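# Move blue carton from wall shelf row to desk

## Task

Remove the blue carton from among the cartons lined up on the wall shelf and set it down on the desk, so that it rests there on its own without the robot holding it. The brown cartons must stay exactly where they were, neither moved nor rotated. The robot must not topple or finish leaning. At the end, open the gripper and pull the robot away from the carton.

## Robot and tools

ROBOT. A wheeled base with a vertical column, a tilting head with two cameras, and two six-joint arms (left and right), each ending in a two-finger gripper. Folded, it is 0.73 m long, 0.62 m wide and 1.88 m tall, with its front 0.40 m ahead of the column. The base drives forward/back and turns in place; it cannot move sideways. In this task the grip is weak: each finger pad pushes with only about 13 to 25 N, so hold the carton firmly and move gently. Loose things may occasionally get nudged by an outside push.

FRAMES. Base frame: origin on the floor under the column, between the drive wheels; x forward, y left, z up. left_hand and right_hand are reported in this frame as the point where the fingers meet (the tips reach 8 mm further). The hand's z axis runs along the fingers, its y axis across the opening. The odometry frame is where the base frame was at the scene's start; base_odometry counts wheel turns only, so slip shows up as motion. Heading is positive to the left, -3.142 to 3.142.

execute_actions. Arguments: actions (a list holding one action, or empty to just read state and images) and cameras (a list of cam_head_left, cam_head_right, cam_left_wrist, cam_right_wrist, nav_camera, or all; null/omitted means all, [] means none). An action may contain:
- base: exactly one of {translate_m: d}, a relative drive of d metres from where the base last reported itself, forward positive, -3 to 3; or {rotate_rad: d}, a relative turn in place, counter-clockwise (left) positive, -3.2 to 3.2. A move needing more than 8.667 s is refused.
- joints: absolute targets keyed by joint name, one dictionary covering both arms and the head. head_tilt_rad -0.61 to 1.308 (0 level, positive looks down). For each arm (left_ / right_ prefix): joint1_rad -2.879 to 2.879, joint2_rad 0 to 3.141, joint3_rad 0 to 3.019, joint4_rad -1.692 to 1.57, joint5_rad -1.57 to 1.57 (positive swings the hand to the robot's right), joint6_rad -2.094 to 2.094 (hand roll, clockwise seen from behind positive), gripper_m 0 to 0.093 (fingertip gap in metres). Unnamed joints may keep pushing to old targets.
- speeds: caps for this action only, translate_m 0.05 to 0.8 m/s, rotate_rad 0.1 to 1 rad/s (defaults are the maxima). Arms are not slowed by it.
Any unknown key or out-of-range number rejects the whole call. If a result reports a stop, later motion calls in the same reply are skipped.

wait: seconds 0 to 10; nothing new is commanded, and it returns state and images. zoom_image: camera plus region [x0, y0, x1, y1] in pixels of that camera's latest image (origin top-left, at most 504 by 504). finished_scene: scene, the number of the scene being closed; irreversible, so call it only when the carton sits on the desk released and the robot is clear.

ARM GEOMETRY (approximate). With left joint1 at -1.57 or right joint1 at 1.57 and joints 5, 6 at 0, the arm works in a vertical plane straight ahead, 0.23 m beside the column. Let a = j2 - 0.35, b = 1.05 + j2 - j3, c = b - j4 (c = 1.57 means fingers straight down). Hand point ahead = 0.12 + 0.39 sin a + 0.38 cos b + 0.25 cos c; up = 1.46 + 0.39 cos a - 0.38 sin b - 0.25 sin c. Example: j2, j3, j4 = 0.93, 0.78, 0.14 gives 0.60 m ahead, 1.21 m up. Real hands end up to 5 cm lower and nearer the column (more under load); trust left_hand/right_hand readings. Reach is about 1 m from the shoulder, no lower than 0.47 m. Light loads (≤0.3 kg) can be carried 0.65 to 1.6 m up out to 0.6 m ahead; heavier ones need fingers near vertical and the hand closer in. Small target changes (under about 0.03 rad, 0.08 for joints 2 and 3) may not move a joint though it says done; to touch gently, step about 0.05 rad per call from your last target.

GRIPPER. Fingers are 7 cm long; outside width is the opening plus 1 cm at the tips, plus 5 cm at the base. The housing is 10 x 7 cm; the wrist camera sticks out 11 cm on one side. To grasp, command an opening smaller than the object; off_target is then expected. A reported opening staying 0.002 m or more above target means something is held.

RESULTS. base_status/joint_status: done, off_target, contact_stop (base only: a wheel stalled; back off 0.05 m before retrying or turning), time_out, not_followed (a safety check withheld arm targets because of a possible collision with the other arm, body or room; back the moved joints off at least 0.05 rad, or drive away). on_its_own lists what moved or held without being commanded; "held at" is a target. turned_by_wheels versus turned_by_imu differing by over about 4 % and at least 0.05 rad means a collision or slip. base_tilt in degrees; a drop of 0.5 degrees forward during a move means leaning back: reverse 0.05 m. A desk top 0.30 to 1.20 m high can slide over the base and hit the column. motor_effort covers the wheels only; wheel_motors_off = 1 means an overload cut (about 3 s of hard pushing). Joint torques and motor temperatures are also listed.

CAUTIONS. A blocked arm keeps pushing and heats up; relieve it by sending its reported positions back as targets. At 85 °C a MOTOR HOT warning appears; at 100 °C the arm goes limp and drops what it holds. Never let the arms strike or press on each other. Avoid dropping the carton, disturbing the brown cartons, or pushing hard on shelf or desk.

CAMERAS. Head cameras sit 1.47 to 1.58 m up, pitched down by about head_tilt_rad. Wrist cameras sit 0.10 m behind the fingertips, looking along the fingers, tilted 0.62 rad toward the hand's +x; with the hand pointing down and ahead, picture-up is mostly away from the robot. nav_camera is at the base front, 0.23 m up, facing forward.

Each tool is called in YAML: its name, and indented under it one key for each argument.

## Session

execute_actions:
  actions: []

Scene clock: 0.00 s.
Joint torques (N m, as the arm reports them, + toward a larger angle): no reading
Motor temperatures (°C, as the motors report them): left_arm=[31 32 34 33 33 32] | right_arm=[33 33 35 31 35 33]
base_odometry: x=+0.000 y=+0.000 heading=+0.000 (m, m, rad; odometry frame)
turned_by_wheels: +0.000 (rad since the last result)
turned_by_imu: +0.000 (rad since the last result)
base_tilt: forward=+0.4 right=+0.4 (deg)
base_status: not commanded
joint_positions: head_tilt_rad=+0.858 left_joint1_rad=-1.594 left_joint2_rad=+0.870 left_joint3_rad=+0.367 left_joint4_rad=-0.899 left_joint5_rad=-0.027 left_joint6_rad=-0.060 left_gripper_m=+0.095 right_joint1_rad=+1.570 right_joint2_rad=+0.873 right_joint3_rad=+0.423 right_joint4_rad=-0.970 right_joint5_rad=+0.023 right_joint6_rad=+0.062 right_gripper_m=+0.094
joint_status: not commanded
wheel_motors_off: 0
motor_effort: left_wheel=-1 right_wheel=+3 (%)
left_hand: x=+0.1347 y=+0.2244 z=+1.2508 quat_wxyz=(+0.425, +0.012, -0.905, -0.018) (m; base frame)
right_hand: x=+0.1533 y=-0.2295 z=+1.2546 quat_wxyz=(+0.433, -0.024, -0.901, +0.024) (m; base frame)
pictures: cam_head_left, cam_head_right, cam_left_wrist, cam_right_wrist, nav_camera
Images, in order (width x height): cam_head_left 504x504, cam_head_right 504x504, cam_left_wrist 504x504, cam_right_wrist 504x504, nav_camera 504x504.

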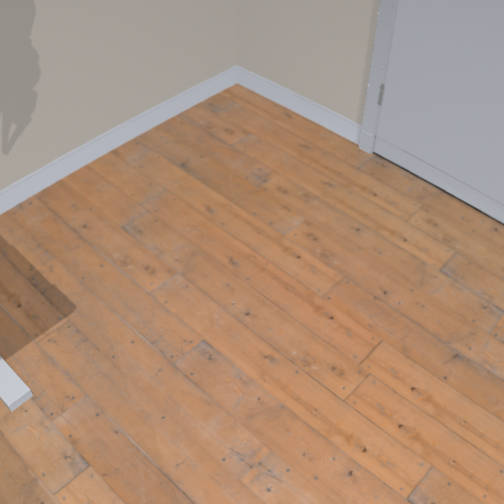

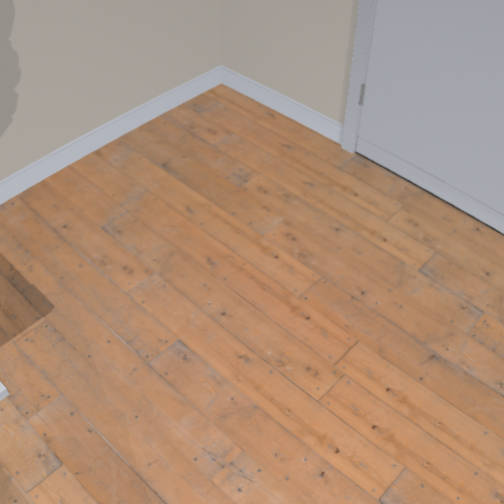

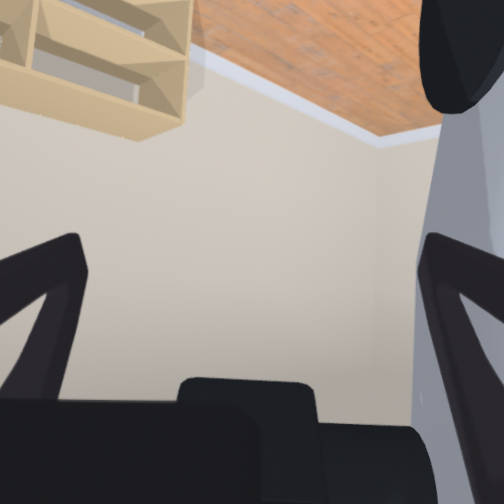

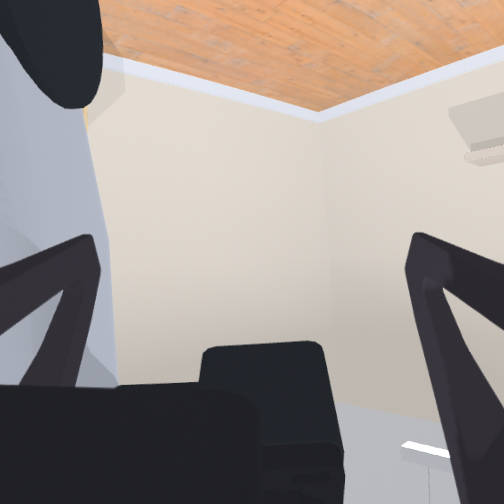

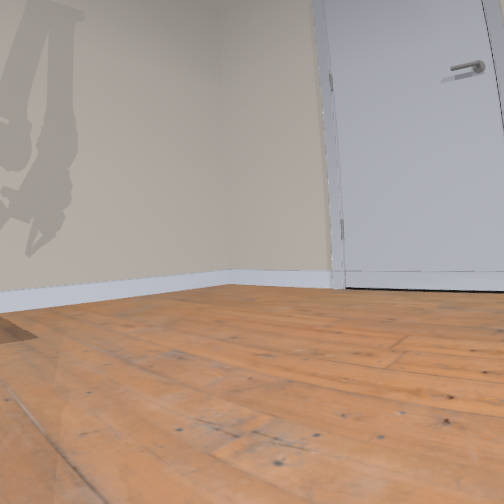

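execute_actions:
  actions:
    - {"base": {"rotate_rad": 0.9}, "joints": {"head_tilt_rad": 0.35}}

Scene clock: 24.53 s.
Joint torques (N m, as the arm reports them, + toward a larger angle): left_arm=[-0.55 -6.79 -1.12 -1.21 -0.11  0.04] | right_arm=[-0.07 -7.96 -0.26 -0.77 -0.11  0.01]
Motor temperatures (°C, as the motors report them): left_arm=[31 32 34 33 33 32] | right_arm=[33 33 35 31 35 33]
base_odometry: x=+0.000 y=+0.000 heading=+0.898 (m, m, rad; odometry frame)
turned_by_wheels: +0.898 (rad since the last result)
turned_by_imu: +0.896 (rad since the last result)
base_tilt: forward=+0.4 right=+0.4 (deg)
base_status: done
joint_positions: head_tilt_rad=+0.369 left_joint1_rad=-1.594 left_joint2_rad=+0.870 left_joint3_rad=+0.367 left_joint4_rad=-0.899 left_joint5_rad=-0.027 left_joint6_rad=-0.060 left_gripper_m=+0.095 right_joint1_rad=+1.570 right_joint2_rad=+0.873 right_joint3_rad=+0.423 right_joint4_rad=-0.970 right_joint5_rad=+0.023 right_joint6_rad=+0.062 right_gripper_m=+0.094
joint_status: all done
wheel_motors_off: 0
motor_effort: left_wheel=-9(38) right_wheel=+9(42) (%)
left_hand: x=+0.1347 y=+0.2244 z=+1.2508 quat_wxyz=(+0.425, +0.012, -0.905, -0.018) (m; base frame)
right_hand: x=+0.1533 y=-0.2295 z=+1.2546 quat_wxyz=(+0.433, -0.024, -0.901, +0.024) (m; base frame)
pictures: cam_head_left, cam_head_right, cam_left_wrist, cam_right_wrist, nav_camera
Images, in order (width x height): cam_head_left 504x504, cam_head_right 504x504, cam_left_wrist 504x504, cam_right_wrist 504x504, nav_camera 504x504.

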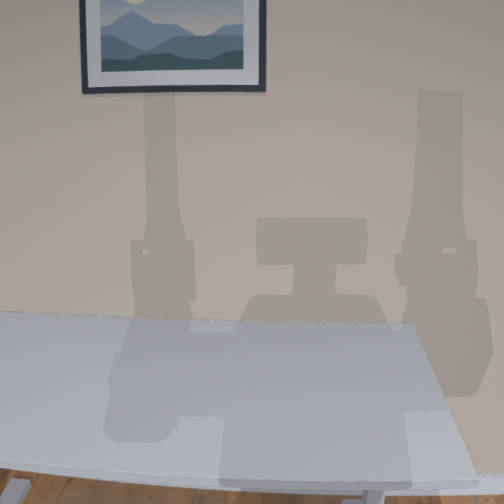

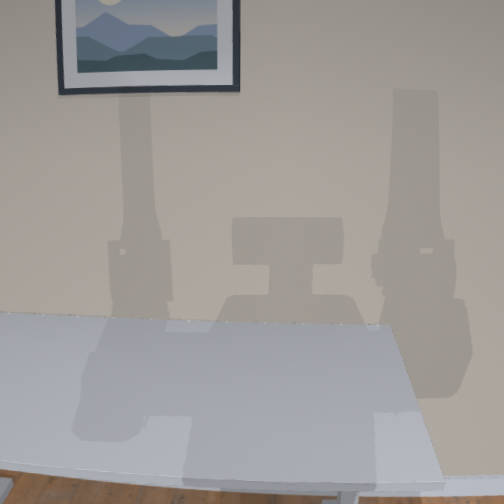

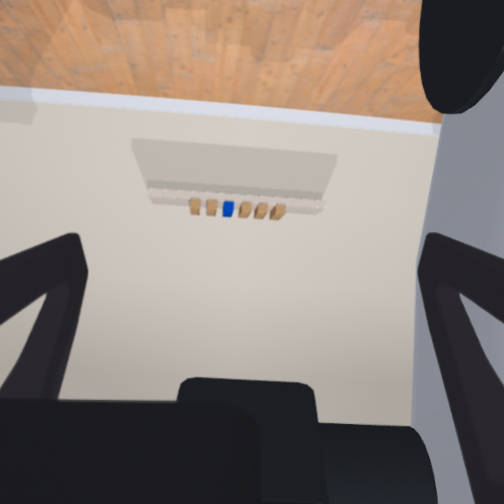

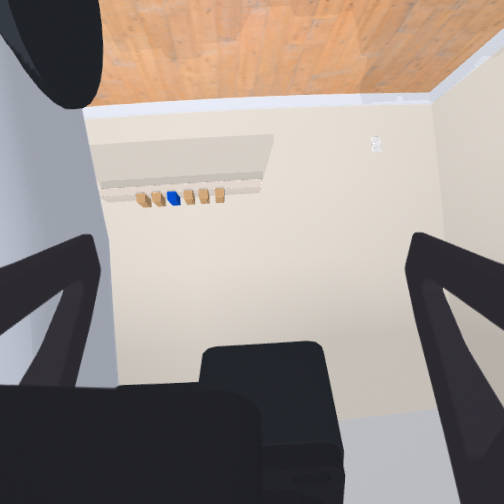

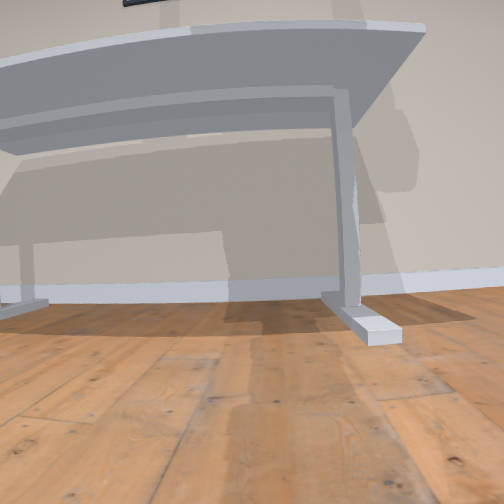

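execute_actions:
  actions:
    - {"base": {"rotate_rad": 3.02}, "joints": {"head_tilt_rad": 0.2}}

Scene clock: 40.13 s.
Joint torques (N m, as the arm reports them, + toward a larger angle): left_arm=[-1.21 -7.08 -1.19 -1.28 -0.12  0.  ] | right_arm=[-0.07 -8.03 -0.32 -0.76 -0.1   0.01]
Motor temperatures (°C, as the motors report them): left_arm=[31 32 34 33 33 32] | right_arm=[33 34 35 31 35 33]
base_odometry: x=+0.000 y=+0.000 heading=-2.368 (m, m, rad; odometry frame)
turned_by_wheels: +3.018 (rad since the last result)
turned_by_imu: +3.014 (rad since the last result)
base_tilt: forward=+0.4 right=+0.4 (deg)
base_status: done
joint_positions: head_tilt_rad=+0.220 left_joint1_rad=-1.594 left_joint2_rad=+0.870 left_joint3_rad=+0.367 left_joint4_rad=-0.899 left_joint5_rad=-0.027 left_joint6_rad=-0.060 left_gripper_m=+0.095 right_joint1_rad=+1.570 right_joint2_rad=+0.873 right_joint3_rad=+0.423 right_joint4_rad=-0.970 right_joint5_rad=+0.023 right_joint6_rad=+0.062 right_gripper_m=+0.094
joint_status: all done
wheel_motors_off: 0
motor_effort: left_wheel=-8(30) right_wheel=+8(33) (%)
left_hand: x=+0.1347 y=+0.2244 z=+1.2508 quat_wxyz=(+0.425, +0.012, -0.905, -0.018) (m; base frame)
right_hand: x=+0.1533 y=-0.2295 z=+1.2546 quat_wxyz=(+0.433, -0.024, -0.901, +0.024) (m; base frame)
pictures: cam_head_left, cam_head_right, cam_left_wrist, cam_right_wrist, nav_camera
Images, in order (width x height): cam_head_left 504x504, cam_head_right 504x504, cam_left_wrist 504x504, cam_right_wrist 504x504, nav_camera 504x504.

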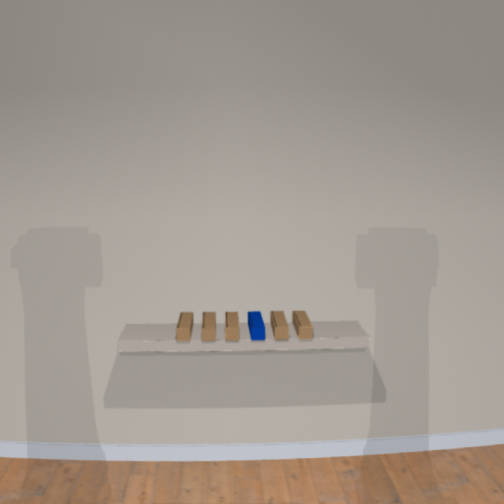

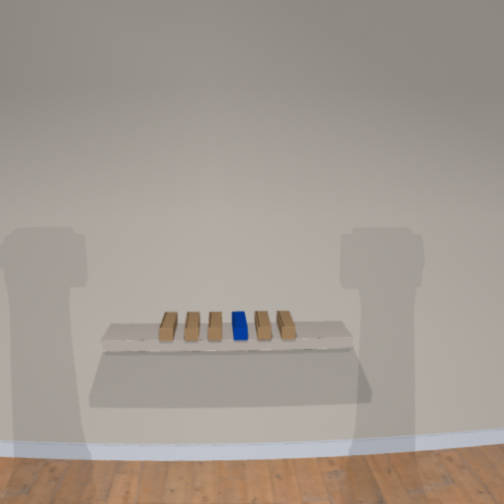

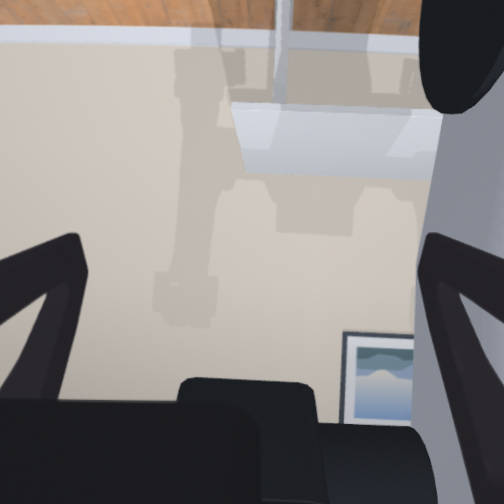

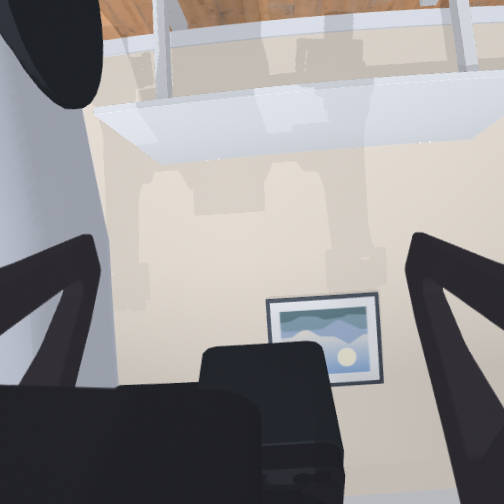

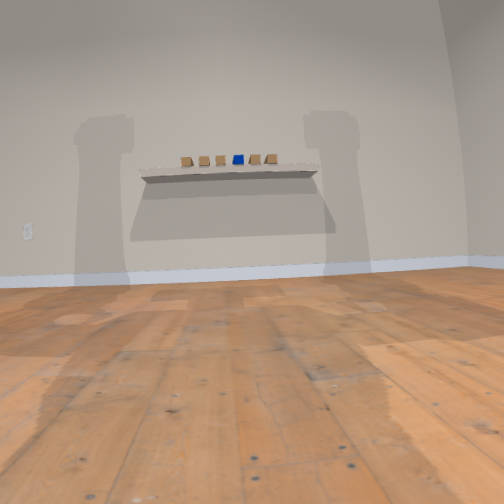

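zoom_image:
  camera: "cam_head_left"
  region: [100, 280, 400, 420]

zoom_image:
  camera: "nav_camera"
  region: [120, 130, 340, 200]

Region (100, 280, 400, 420) of cam_head_left's 504x504 image, scaled by 1.680, with more detail than that image has; it fills the top 235 rows of this view, and the rest is white.

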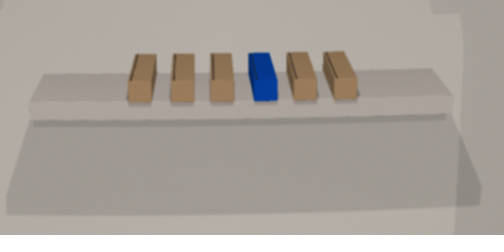

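Region (120, 130, 340, 200) of nav_camera's 504x504 image, scaled by 2.291, with more detail than that image has; it fills the top 160 rows of this view, and the rest is white.

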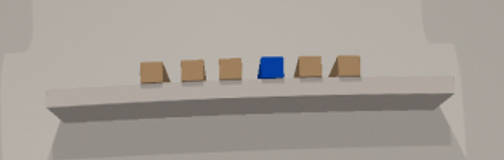

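execute_actions:
  actions:
    - {"base": {"rotate_rad": 0.17}, "joints": {"head_tilt_rad": 0.5}}
  cameras: ["nav_camera", "cam_head_left"]

execute_actions:
  actions:
    - {"base": {"translate_m": 1.2}, "joints": {"head_tilt_rad": 0.6}}
  cameras: ["nav_camera", "cam_head_left", "cam_head_right"]

Scene clock: 80.97 s.
Joint torques (N m, as the arm reports them, + toward a larger angle): left_arm=[-0.91 -6.62 -1.12 -1.31 -0.1   0.04] | right_arm=[-0.06 -8.02 -0.3  -0.78 -0.11  0.01]
Motor temperatures (°C, as the motors report them): left_arm=[31 33 34 33 33 32] | right_arm=[33 34 35 31 35 33]
base_odometry: x=+0.000 y=+0.000 heading=-2.200 (m, m, rad; odometry frame)
turned_by_wheels: +0.168 (rad since the last result)
turned_by_imu: +0.168 (rad since the last result)
base_tilt: forward=+0.4 right=+0.4 (deg)
base_status: done
joint_positions: head_tilt_rad=+0.504 left_joint1_rad=-1.594 left_joint2_rad=+0.870 left_joint3_rad=+0.367 left_joint4_rad=-0.899 left_joint5_rad=-0.027 left_joint6_rad=-0.060 left_gripper_m=+0.095 right_joint1_rad=+1.570 right_joint2_rad=+0.873 right_joint3_rad=+0.423 right_joint4_rad=-0.970 right_joint5_rad=+0.023 right_joint6_rad=+0.062 right_gripper_m=+0.094
joint_status: all done
wheel_motors_off: 0
motor_effort: left_wheel=-8(33) right_wheel=+8(34) (%)
left_hand: x=+0.1347 y=+0.2244 z=+1.2508 quat_wxyz=(+0.425, +0.012, -0.905, -0.018) (m; base frame)
right_hand: x=+0.1533 y=-0.2295 z=+1.2546 quat_wxyz=(+0.433, -0.024, -0.901, +0.024) (m; base frame)
pictures: cam_head_left, nav_camera
Images, in order (width x height): cam_head_left 504x504, nav_camera 504x504.

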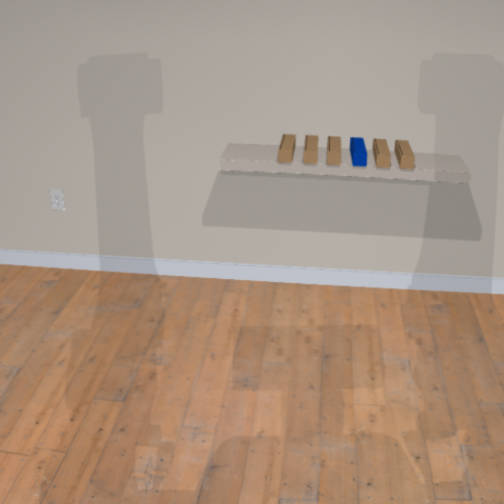

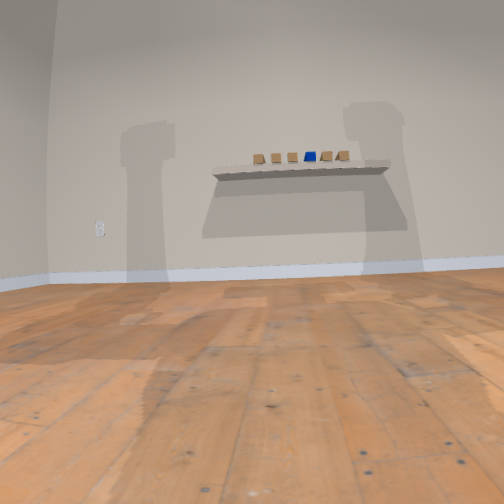

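Scene clock: 84.37 s.
Joint torques (N m, as the arm reports them, + toward a larger angle): left_arm=[-1.29 -6.82 -1.14 -1.17 -0.17  0.04] | right_arm=[-0.15 -7.98 -0.36 -0.77 -0.1   0.01]
Motor temperatures (°C, as the motors report them): left_arm=[31 33 34 33 33 32] | right_arm=[33 34 35 31 35 33]
base_odometry: x=-0.706 y=-0.971 heading=-2.199 (m, m, rad; odometry frame)
turned_by_wheels: +0.000 (rad since the last result)
turned_by_imu: +0.002 (rad since the last result)
base_tilt: forward=+0.4 right=+0.4 (deg)
base_status: done
joint_positions: head_tilt_rad=+0.604 left_joint1_rad=-1.594 left_joint2_rad=+0.870 left_joint3_rad=+0.368 left_joint4_rad=-0.899 left_joint5_rad=-0.027 left_joint6_rad=-0.060 left_gripper_m=+0.095 right_joint1_rad=+1.570 right_joint2_rad=+0.873 right_joint3_rad=+0.424 right_joint4_rad=-0.970 right_joint5_rad=+0.023 right_joint6_rad=+0.062 right_gripper_m=+0.094
joint_status: all done
wheel_motors_off: 0
motor_effort: left_wheel=+2(47) right_wheel=+0(65) (%)
left_hand: x=+0.1356 y=+0.2244 z=+1.2506 quat_wxyz=(+0.425, +0.012, -0.905, -0.018) (m; base frame)
right_hand: x=+0.1539 y=-0.2295 z=+1.2544 quat_wxyz=(+0.433, -0.024, -0.901, +0.024) (m; base frame)
pictures: cam_head_left, cam_head_right, nav_camera
Images, in order (width x height): cam_head_left 504x504, cam_head_right 504x504, nav_camera 504x504.

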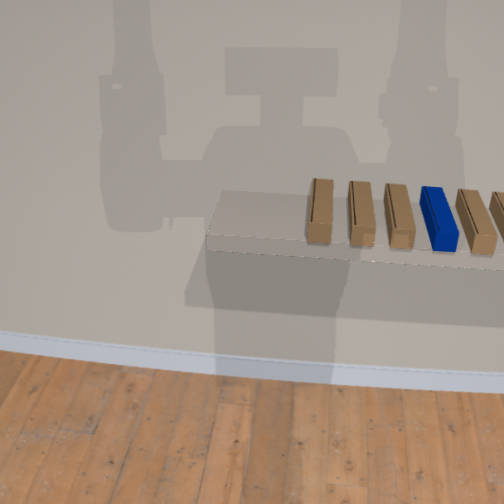

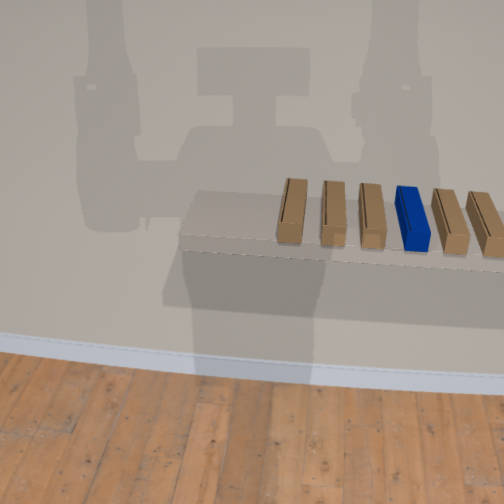

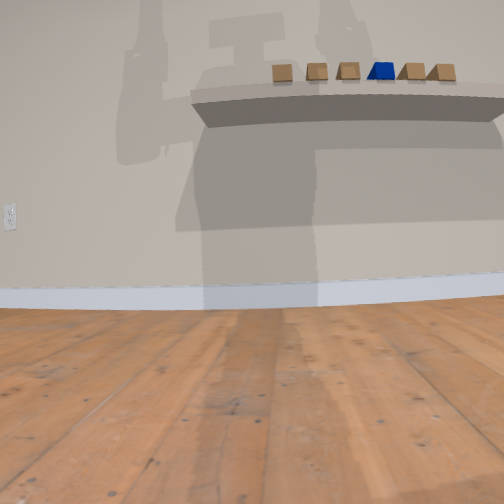

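zoom_image:
  camera: "nav_camera"
  region: [0, 250, 504, 504]

zoom_image:
  camera: "nav_camera"
  region: [180, 40, 504, 140]

Region (0, 250, 504, 504) of nav_camera's 504x504 image, scaled by 1.000; it fills the top 254 rows of this view, and the rest is white.

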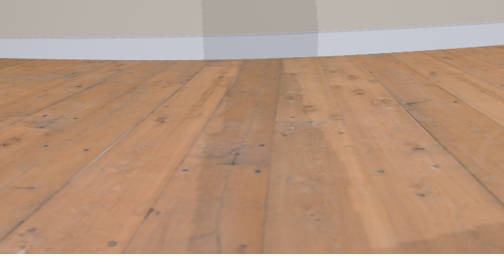

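Region (180, 40, 504, 140) of nav_camera's 504x504 image, scaled by 1.556, with more detail than that image has; it fills the top 156 rows of this view, and the rest is white.

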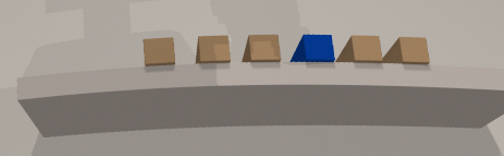

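execute_actions:
  actions:
    - {"base": {"rotate_rad": -0.19}, "joints": {"right_joint1_rad": 1.57, "right_joint2_rad": 1.53, "right_joint3_rad": 1.06, "right_joint4_rad": -0.05, "right_joint5_rad": 0.0, "right_joint6_rad": 0.0, "right_gripper_m": 0.093}}
  cameras: ["nav_camera", "cam_head_right", "cam_right_wrist"]

Scene clock: 205.77 s.
Joint torques (N m, as the arm reports them, + toward a larger angle): left_arm=[-1.31 -6.34 -1.15 -1.26 -0.14  0.05] | right_arm=[ -0.5  -16.44   1.04   1.18  -0.19  -0.09]
Motor temperatures (°C, as the motors report them): left_arm=[31 33 34 33 33 32] | right_arm=[33 34 35 31 35 33]
base_odometry: x=-0.706 y=-0.971 heading=-2.387 (m, m, rad; odometry frame)
turned_by_wheels: -0.188 (rad since the last result)
turned_by_imu: -0.187 (rad since the last result)
base_tilt: forward=+0.4 right=+0.4 (deg)
base_status: done
joint_positions: head_tilt_rad=+0.604 left_joint1_rad=-1.594 left_joint2_rad=+0.870 left_joint3_rad=+0.368 left_joint4_rad=-0.899 left_joint5_rad=-0.027 left_joint6_rad=-0.060 left_gripper_m=+0.095 right_joint1_rad=+1.570 right_joint2_rad=+1.523 right_joint3_rad=+1.056 right_joint4_rad=-0.060 right_joint5_rad=+0.002 right_joint6_rad=+0.007 right_gripper_m=+0.093
joint_status: all done
wheel_motors_off: 0
motor_effort: left_wheel=+1(36) right_wheel=-1(54) (%)
left_hand: x=+0.1354 y=+0.2244 z=+1.2506 quat_wxyz=(+0.425, +0.012, -0.905, -0.018) (m; base frame)
right_hand: x=+0.5001 y=-0.2264 z=+0.9765 quat_wxyz=(+0.001, -0.004, -1.000, +0.001) (m; base frame)
pictures: cam_head_right, cam_right_wrist, nav_camera
Images, in order (width x height): cam_head_right 504x504, cam_right_wrist 504x504, nav_camera 504x504.

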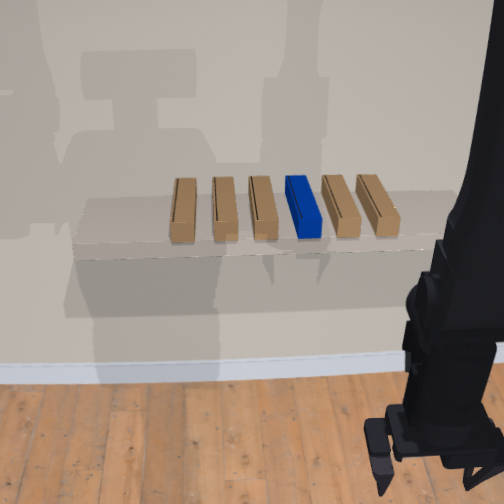

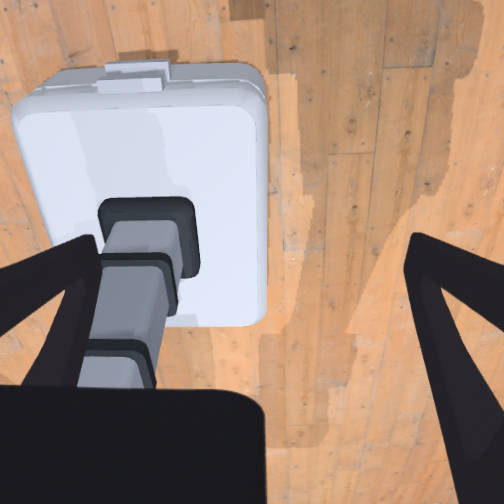

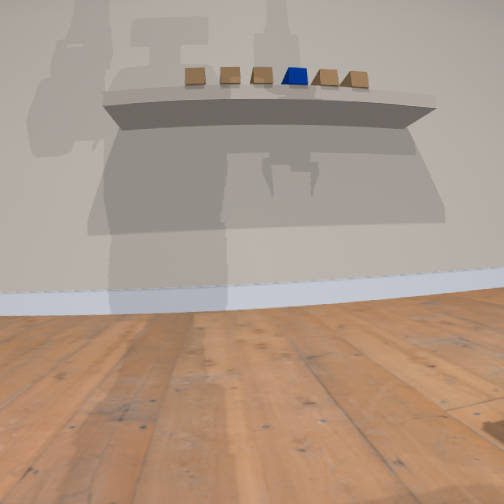

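execute_actions:
  actions:
    - {"base": {"translate_m": 0.98}, "joints": {"head_tilt_rad": 0.95}}
  cameras: ["nav_camera", "cam_head_left", "cam_head_right", "cam_right_wrist"]

Scene clock: 228.73 s.
Joint torques (N m, as the arm reports them, + toward a larger angle): left_arm=[-1.21 -6.74 -1.16 -1.16 -0.17  0.03] | right_arm=[ -0.25 -15.95   0.83   1.17  -0.19  -0.09]
Motor temperatures (°C, as the motors report them): left_arm=[31 33 34 33 33 32] | right_arm=[33 35 35 31 35 33]
base_odometry: x=-1.420 y=-1.642 heading=-2.387 (m, m, rad; odometry frame)
turned_by_wheels: +0.000 (rad since the last result)
turned_by_imu: +0.002 (rad since the last result)
base_tilt: forward=+0.4 right=+0.4 (deg)
base_status: done
joint_positions: head_tilt_rad=+0.951 left_joint1_rad=-1.594 left_joint2_rad=+0.870 left_joint3_rad=+0.369 left_joint4_rad=-0.899 left_joint5_rad=-0.027 left_joint6_rad=-0.060 left_gripper_m=+0.095 right_joint1_rad=+1.570 right_joint2_rad=+1.523 right_joint3_rad=+1.062 right_joint4_rad=-0.059 right_joint5_rad=+0.002 right_joint6_rad=+0.007 right_gripper_m=+0.093
joint_status: all done
wheel_motors_off: 0
motor_effort: left_wheel=-1(49) right_wheel=+0(48) (%)
left_hand: x=+0.1362 y=+0.2244 z=+1.2504 quat_wxyz=(+0.424, +0.012, -0.905, -0.018) (m; base frame)
right_hand: x=+0.5036 y=-0.2264 z=+0.9766 quat_wxyz=(-0.002, -0.004, -1.000, +0.001) (m; base frame)
pictures: cam_head_left, cam_head_right, cam_right_wrist, nav_camera
Images, in order (width x height): cam_head_left 504x504, cam_head_right 504x504, cam_right_wrist 504x504, nav_camera 504x504.

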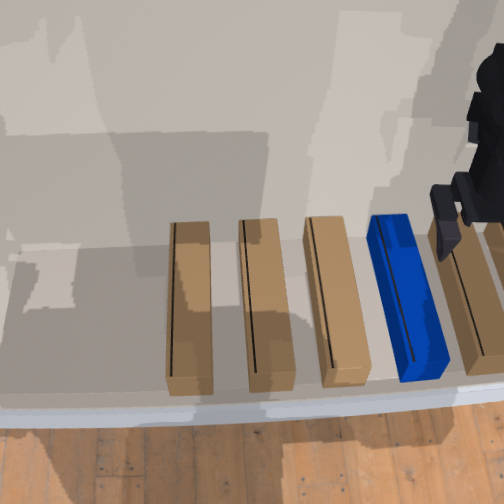

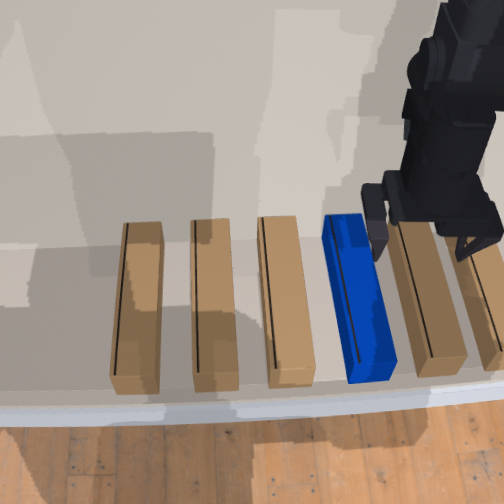

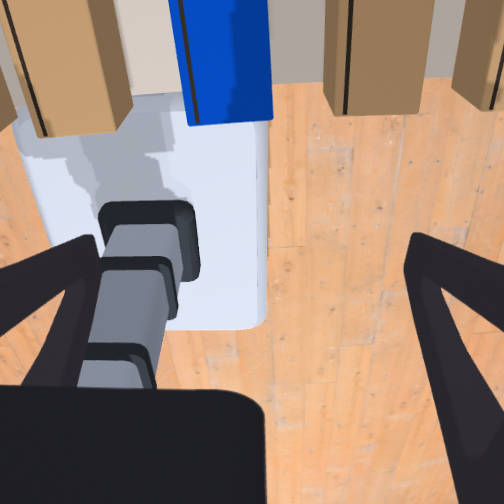

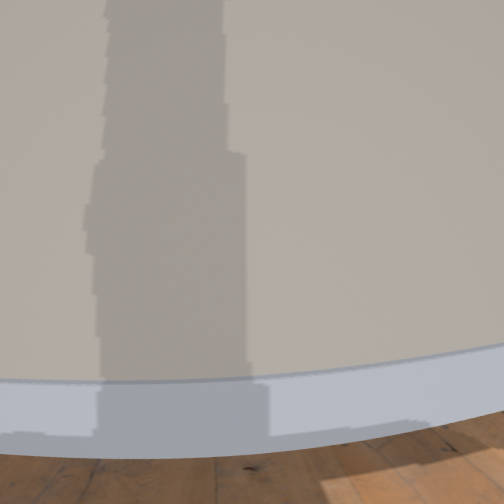

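execute_actions:
  actions:
    - {"base": {"rotate_rad": 0.042}, "joints": {"right_joint2_rad": 1.74, "right_joint3_rad": 1.21, "right_joint4_rad": 0.015}}
  cameras: ["cam_head_right", "cam_right_wrist"]

Scene clock: 302.80 s.
Joint torques (N m, as the arm reports them, + toward a larger angle): left_arm=[-1.28 -7.01 -1.08 -1.05 -0.13  0.02] | right_arm=[ -0.43 -16.64   0.53   0.93  -0.19  -0.08]
Motor temperatures (°C, as the motors report them): left_arm=[31 33 34 33 33 32] | right_arm=[33 36 35 31 35 33]
base_odometry: x=-1.420 y=-1.642 heading=-2.347 (m, m, rad; odometry frame)
turned_by_wheels: +0.040 (rad since the last result)
turned_by_imu: +0.041 (rad since the last result)
base_tilt: forward=+0.4 right=+0.4 (deg)
base_status: done
joint_positions: head_tilt_rad=+0.951 left_joint1_rad=-1.594 left_joint2_rad=+0.870 left_joint3_rad=+0.368 left_joint4_rad=-0.899 left_joint5_rad=-0.027 left_joint6_rad=-0.060 left_gripper_m=+0.095 right_joint1_rad=+1.572 right_joint2_rad=+1.740 right_joint3_rad=+1.207 right_joint4_rad=+0.012 right_joint5_rad=+0.002 right_joint6_rad=+0.007 right_gripper_m=+0.093
joint_status: all done
wheel_motors_off: 0
motor_effort: left_wheel=-1(33) right_wheel=+1(33) (%)
left_hand: x=+0.1354 y=+0.2244 z=+1.2506 quat_wxyz=(+0.425, +0.012, -0.905, -0.018) (m; base frame)
right_hand: x=+0.4994 y=-0.2251 z=+0.8959 quat_wxyz=(-0.001, -0.003, -1.000, +0.001) (m; base frame)
pictures: cam_head_right, cam_right_wrist
Images, in order (width x height): cam_head_right 504x504, cam_right_wrist 504x504.

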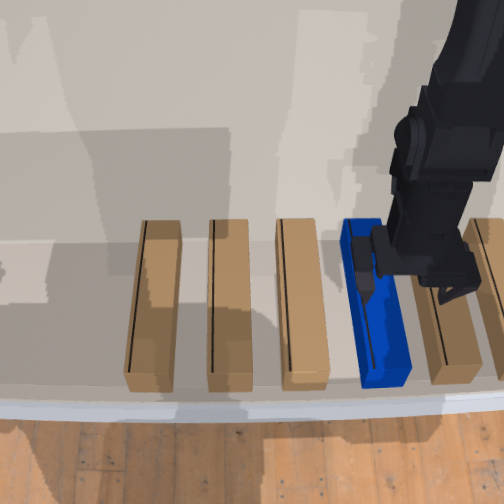

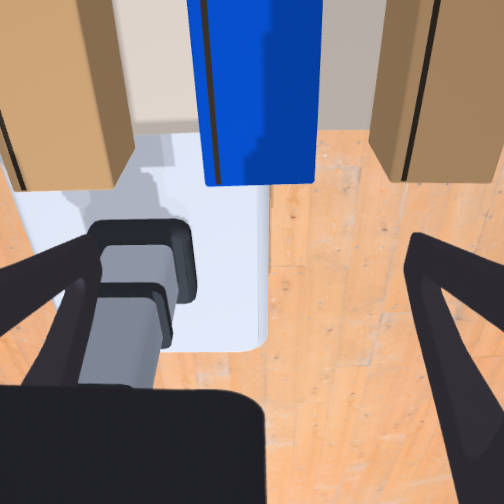

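execute_actions:
  actions:
    - {"base": {"translate_m": 0.095}, "joints": {"head_tilt_rad": 1.05}, "speeds": {"translate_m": 0.2}}
  cameras: ["cam_head_left", "cam_head_right", "cam_right_wrist", "nav_camera"]

Scene clock: 326.07 s.
Joint torques (N m, as the arm reports them, + toward a larger angle): left_arm=[-0.9  -7.43 -1.36 -1.28 -0.1   0.02] | right_arm=[ -0.41 -16.86   0.31   0.95  -0.19  -0.09]
Motor temperatures (°C, as the motors report them): left_arm=[31 33 34 33 33 32] | right_arm=[33 37 35 31 35 33]
base_odometry: x=-1.487 y=-1.710 heading=-2.345 (m, m, rad; odometry frame)
turned_by_wheels: +0.002 (rad since the last result)
turned_by_imu: +0.003 (rad since the last result)
base_tilt: forward=+0.4 right=+0.4 (deg)
base_status: done
joint_positions: head_tilt_rad=+1.050 left_joint1_rad=-1.594 left_joint2_rad=+0.870 left_joint3_rad=+0.369 left_joint4_rad=-0.899 left_joint5_rad=-0.027 left_joint6_rad=-0.060 left_gripper_m=+0.095 right_joint1_rad=+1.571 right_joint2_rad=+1.740 right_joint3_rad=+1.211 right_joint4_rad=+0.012 right_joint5_rad=+0.002 right_joint6_rad=+0.007 right_gripper_m=+0.093
joint_status: all done
wheel_motors_off: 0
motor_effort: left_wheel=+1(58) right_wheel=+0(46) (%)
left_hand: x=+0.1358 y=+0.2244 z=+1.2505 quat_wxyz=(+0.424, +0.012, -0.905, -0.018) (m; base frame)
right_hand: x=+0.5015 y=-0.2254 z=+0.8959 quat_wxyz=(-0.003, -0.003, -1.000, +0.001) (m; base frame)
pictures: cam_head_left, cam_head_right, cam_right_wrist, nav_camera
Images, in order (width x height): cam_head_left 504x504, cam_head_right 504x504, cam_right_wrist 504x504, nav_camera 504x504.

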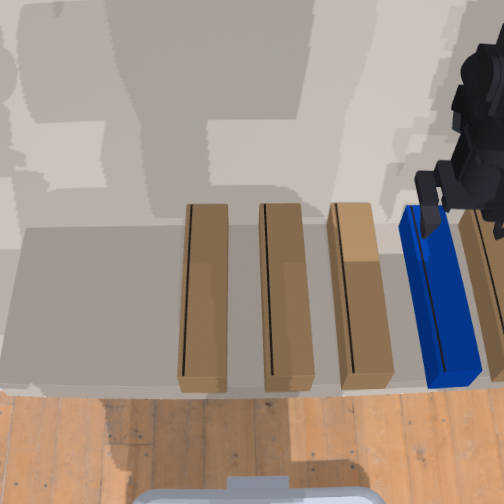

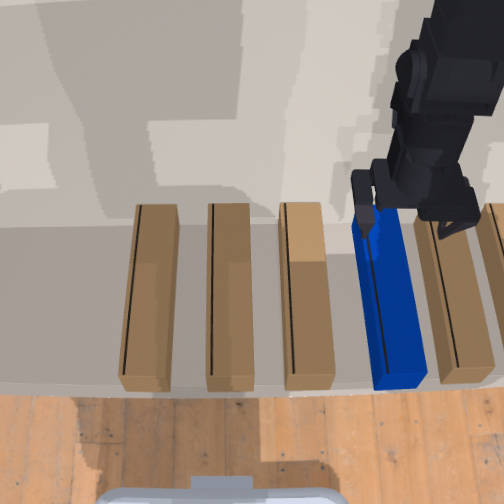

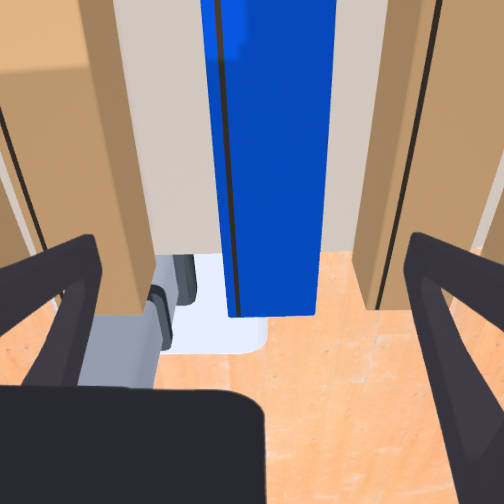

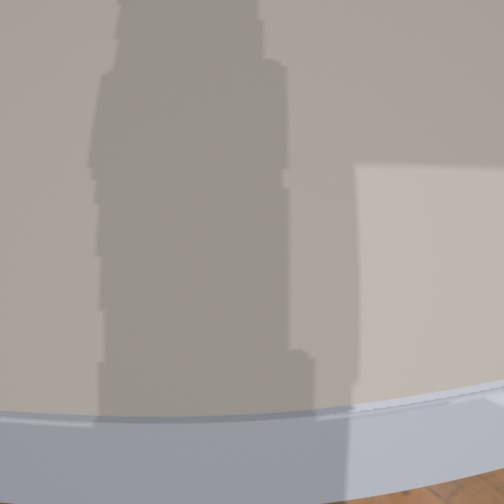

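zoom_image:
  camera: "cam_head_right"
  region: [264, 160, 504, 400]

Region (264, 160, 504, 400) of cam_head_right's 504x504 image, scaled by 2.100, with more detail than that image has.

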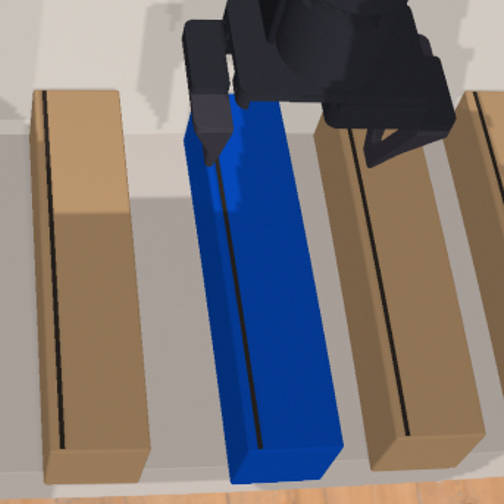

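execute_actions:
  actions:
    - {"base": {"rotate_rad": -0.018}, "joints": {"right_joint2_rad": 1.882, "right_joint3_rad": 1.35, "right_joint4_rad": 0.015, "right_joint6_rad": -0.05, "right_gripper_m": 0.077}}
  cameras: ["cam_head_right", "cam_right_wrist"]

Scene clock: 394.47 s.
Joint torques (N m, as the arm reports them, + toward a larger angle): left_arm=[-1.02 -6.43 -1.26 -1.1  -0.1   0.07] | right_arm=[ -0.27 -16.41   0.28   0.94  -0.19  -0.11]
Motor temperatures (°C, as the motors report them): left_arm=[31 33 34 33 33 32] | right_arm=[33 37 35 31 35 33]
base_odometry: x=-1.487 y=-1.710 heading=-2.361 (m, m, rad; odometry frame)
turned_by_wheels: -0.016 (rad since the last result)
turned_by_imu: -0.016 (rad since the last result)
base_tilt: forward=+0.4 right=+0.4 (deg)
base_status: done
joint_positions: head_tilt_rad=+1.050 left_joint1_rad=-1.594 left_joint2_rad=+0.870 left_joint3_rad=+0.369 left_joint4_rad=-0.899 left_joint5_rad=-0.027 left_joint6_rad=-0.060 left_gripper_m=+0.095 right_joint1_rad=+1.568 right_joint2_rad=+1.873 right_joint3_rad=+1.350 right_joint4_rad=+0.012 right_joint5_rad=+0.002 right_joint6_rad=-0.041 right_gripper_m=+0.077
joint_status: all done
wheel_motors_off: 0
motor_effort: left_wheel=+0(44) right_wheel=-2(39) (%)
left_hand: x=+0.1358 y=+0.2244 z=+1.2505 quat_wxyz=(+0.424, +0.012, -0.905, -0.018) (m; base frame)
right_hand: x=+0.5114 y=-0.2279 z=+0.8453 quat_wxyz=(-0.006, +0.020, -1.000, +0.002) (m; base frame)
pictures: cam_head_right, cam_right_wrist
Images, in order (width x height): cam_head_right 504x504, cam_right_wrist 504x504.

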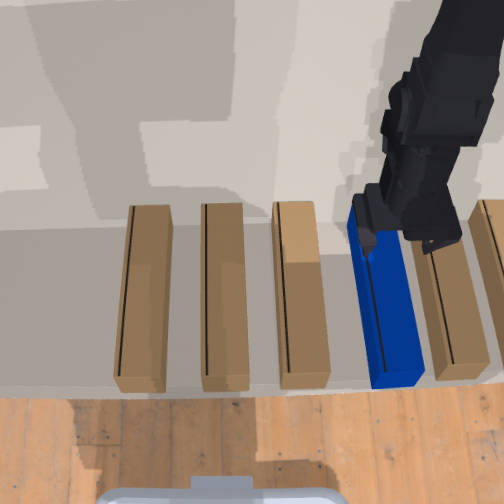

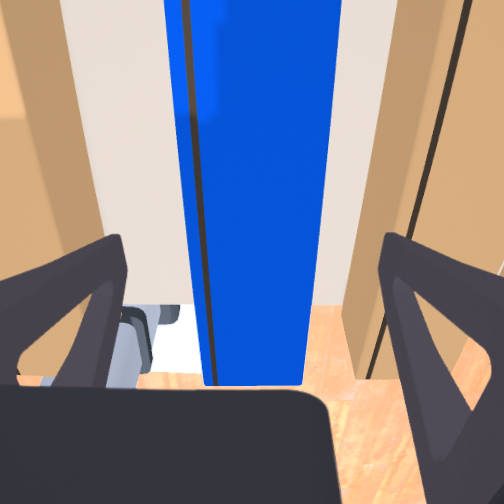

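execute_actions:
  actions:
    - {"joints": {"right_joint2_rad": 2.0, "right_joint3_rad": 1.47}}
  cameras: ["cam_head_right", "cam_right_wrist"]

Scene clock: 423.53 s.
Joint torques (N m, as the arm reports them, + toward a larger angle): left_arm=[-1.13 -6.7  -1.23 -1.07 -0.12  0.06] | right_arm=[ -0.19 -15.97   0.3    0.94  -0.19  -0.11]
Motor temperatures (°C, as the motors report them): left_arm=[31 33 34 33 33 32] | right_arm=[33 38 35 31 35 33]
base_odometry: x=-1.487 y=-1.710 heading=-2.361 (m, m, rad; odometry frame)
turned_by_wheels: +0.000 (rad since the last result)
turned_by_imu: +0.001 (rad since the last result)
base_tilt: forward=+0.4 right=+0.4 (deg)
base_status: not commanded
joint_positions: head_tilt_rad=+1.050 left_joint1_rad=-1.594 left_joint2_rad=+0.870 left_joint3_rad=+0.369 left_joint4_rad=-0.899 left_joint5_rad=-0.027 left_joint6_rad=-0.060 left_gripper_m=+0.095 right_joint1_rad=+1.568 right_joint2_rad=+1.989 right_joint3_rad=+1.470 right_joint4_rad=+0.012 right_joint5_rad=+0.002 right_joint6_rad=-0.041 right_gripper_m=+0.077
joint_status: all done
wheel_motors_off: 0
motor_effort: left_wheel=+4(3) right_wheel=-2(3) (%)
left_hand: x=+0.1358 y=+0.2244 z=+1.2505 quat_wxyz=(+0.424, +0.012, -0.905, -0.018) (m; base frame)
right_hand: x=+0.5134 y=-0.2280 z=+0.8006 quat_wxyz=(-0.008, +0.020, -1.000, +0.002) (m; base frame)
pictures: cam_head_right, cam_right_wrist
Images, in order (width x height): cam_head_right 504x504, cam_right_wrist 504x504.

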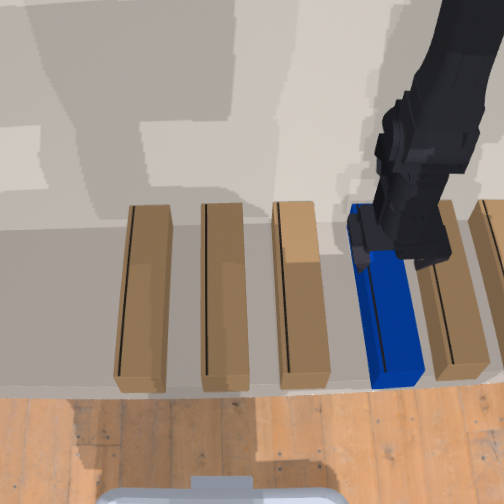

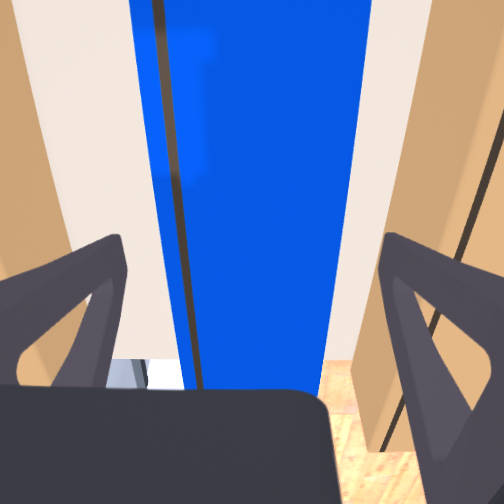

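execute_actions:
  actions:
    - {"joints": {"right_joint2_rad": 2.13, "right_joint3_rad": 1.605}}
  cameras: ["cam_head_right", "cam_right_wrist"]

Scene clock: 436.43 s.
Joint torques (N m, as the arm reports them, + toward a larger angle): left_arm=[-1.24 -7.   -1.21 -1.25 -0.13  0.02] | right_arm=[ -0.45 -16.29   0.42   0.99  -0.19  -0.11]
Motor temperatures (°C, as the motors report them): left_arm=[31 33 34 33 33 32] | right_arm=[33 38 35 31 35 33]
base_odometry: x=-1.487 y=-1.710 heading=-2.361 (m, m, rad; odometry frame)
turned_by_wheels: +0.000 (rad since the last result)
turned_by_imu: +0.001 (rad since the last result)
base_tilt: forward=+0.4 right=+0.4 (deg)
base_status: not commanded
joint_positions: head_tilt_rad=+1.050 left_joint1_rad=-1.594 left_joint2_rad=+0.870 left_joint3_rad=+0.369 left_joint4_rad=-0.899 left_joint5_rad=-0.027 left_joint6_rad=-0.060 left_gripper_m=+0.095 right_joint1_rad=+1.568 right_joint2_rad=+2.122 right_joint3_rad=+1.605 right_joint4_rad=+0.012 right_joint5_rad=+0.002 right_joint6_rad=-0.041 right_gripper_m=+0.077
joint_status: all done
wheel_motors_off: 0
motor_effort: left_wheel=+2(2) right_wheel=-3(3) (%)
left_hand: x=+0.1358 y=+0.2244 z=+1.2505 quat_wxyz=(+0.424, +0.012, -0.905, -0.018) (m; base frame)
right_hand: x=+0.5070 y=-0.2281 z=+0.7499 quat_wxyz=(-0.009, +0.020, -1.000, +0.002) (m; base frame)
pictures: cam_head_right, cam_right_wrist
Images, in order (width x height): cam_head_right 504x504, cam_right_wrist 504x504.

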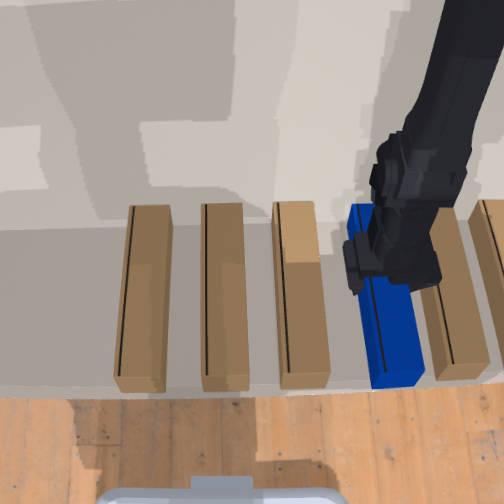

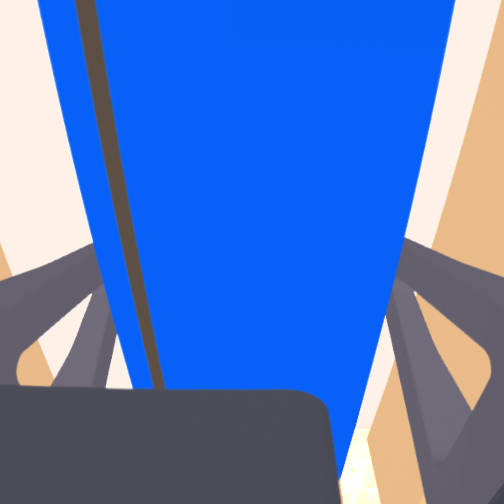

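execute_actions:
  actions:
    - {"joints": {"right_gripper_m": 0.0}}
  cameras: ["cam_head_right", "cam_right_wrist"]

Scene clock: 445.93 s.
Joint torques (N m, as the arm reports them, + toward a larger angle): left_arm=[-0.63 -6.58 -1.24 -1.16 -0.14  0.03] | right_arm=[ -0.28 -16.38   0.46   0.97  -0.17  -0.11]
Motor temperatures (°C, as the motors report them): left_arm=[31 33 34 33 33 32] | right_arm=[33 38 35 31 35 33]
base_odometry: x=-1.487 y=-1.710 heading=-2.361 (m, m, rad; odometry frame)
turned_by_wheels: +0.000 (rad since the last result)
turned_by_imu: +0.001 (rad since the last result)
base_tilt: forward=+0.4 right=+0.4 (deg)
base_status: not commanded
joint_positions: head_tilt_rad=+1.050 left_joint1_rad=-1.594 left_joint2_rad=+0.870 left_joint3_rad=+0.369 left_joint4_rad=-0.899 left_joint5_rad=-0.027 left_joint6_rad=-0.060 left_gripper_m=+0.095 right_joint1_rad=+1.568 right_joint2_rad=+2.122 right_joint3_rad=+1.605 right_joint4_rad=+0.012 right_joint5_rad=+0.002 right_joint6_rad=-0.041 right_gripper_m=+0.060
joint_status: right_gripper_m off_target (ended at +0.060, target +0.000)
wheel_motors_off: 0
motor_effort: left_wheel=+3(4) right_wheel=-3(3) (%)
left_hand: x=+0.1358 y=+0.2244 z=+1.2505 quat_wxyz=(+0.424, +0.012, -0.905, -0.018) (m; base frame)
right_hand: x=+0.5070 y=-0.2280 z=+0.7499 quat_wxyz=(-0.009, +0.020, -1.000, +0.002) (m; base frame)
pictures: cam_head_right, cam_right_wrist
Images, in order (width x height): cam_head_right 504x504, cam_right_wrist 504x504.

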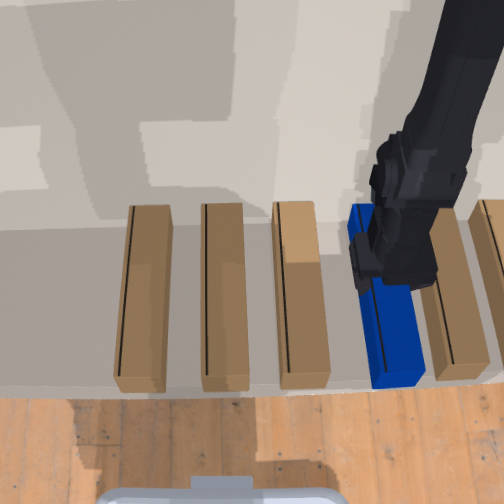

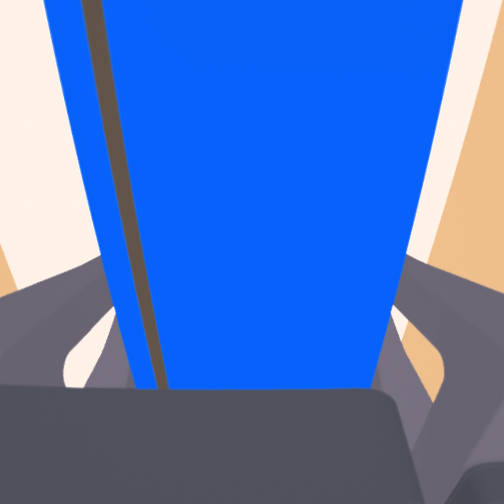

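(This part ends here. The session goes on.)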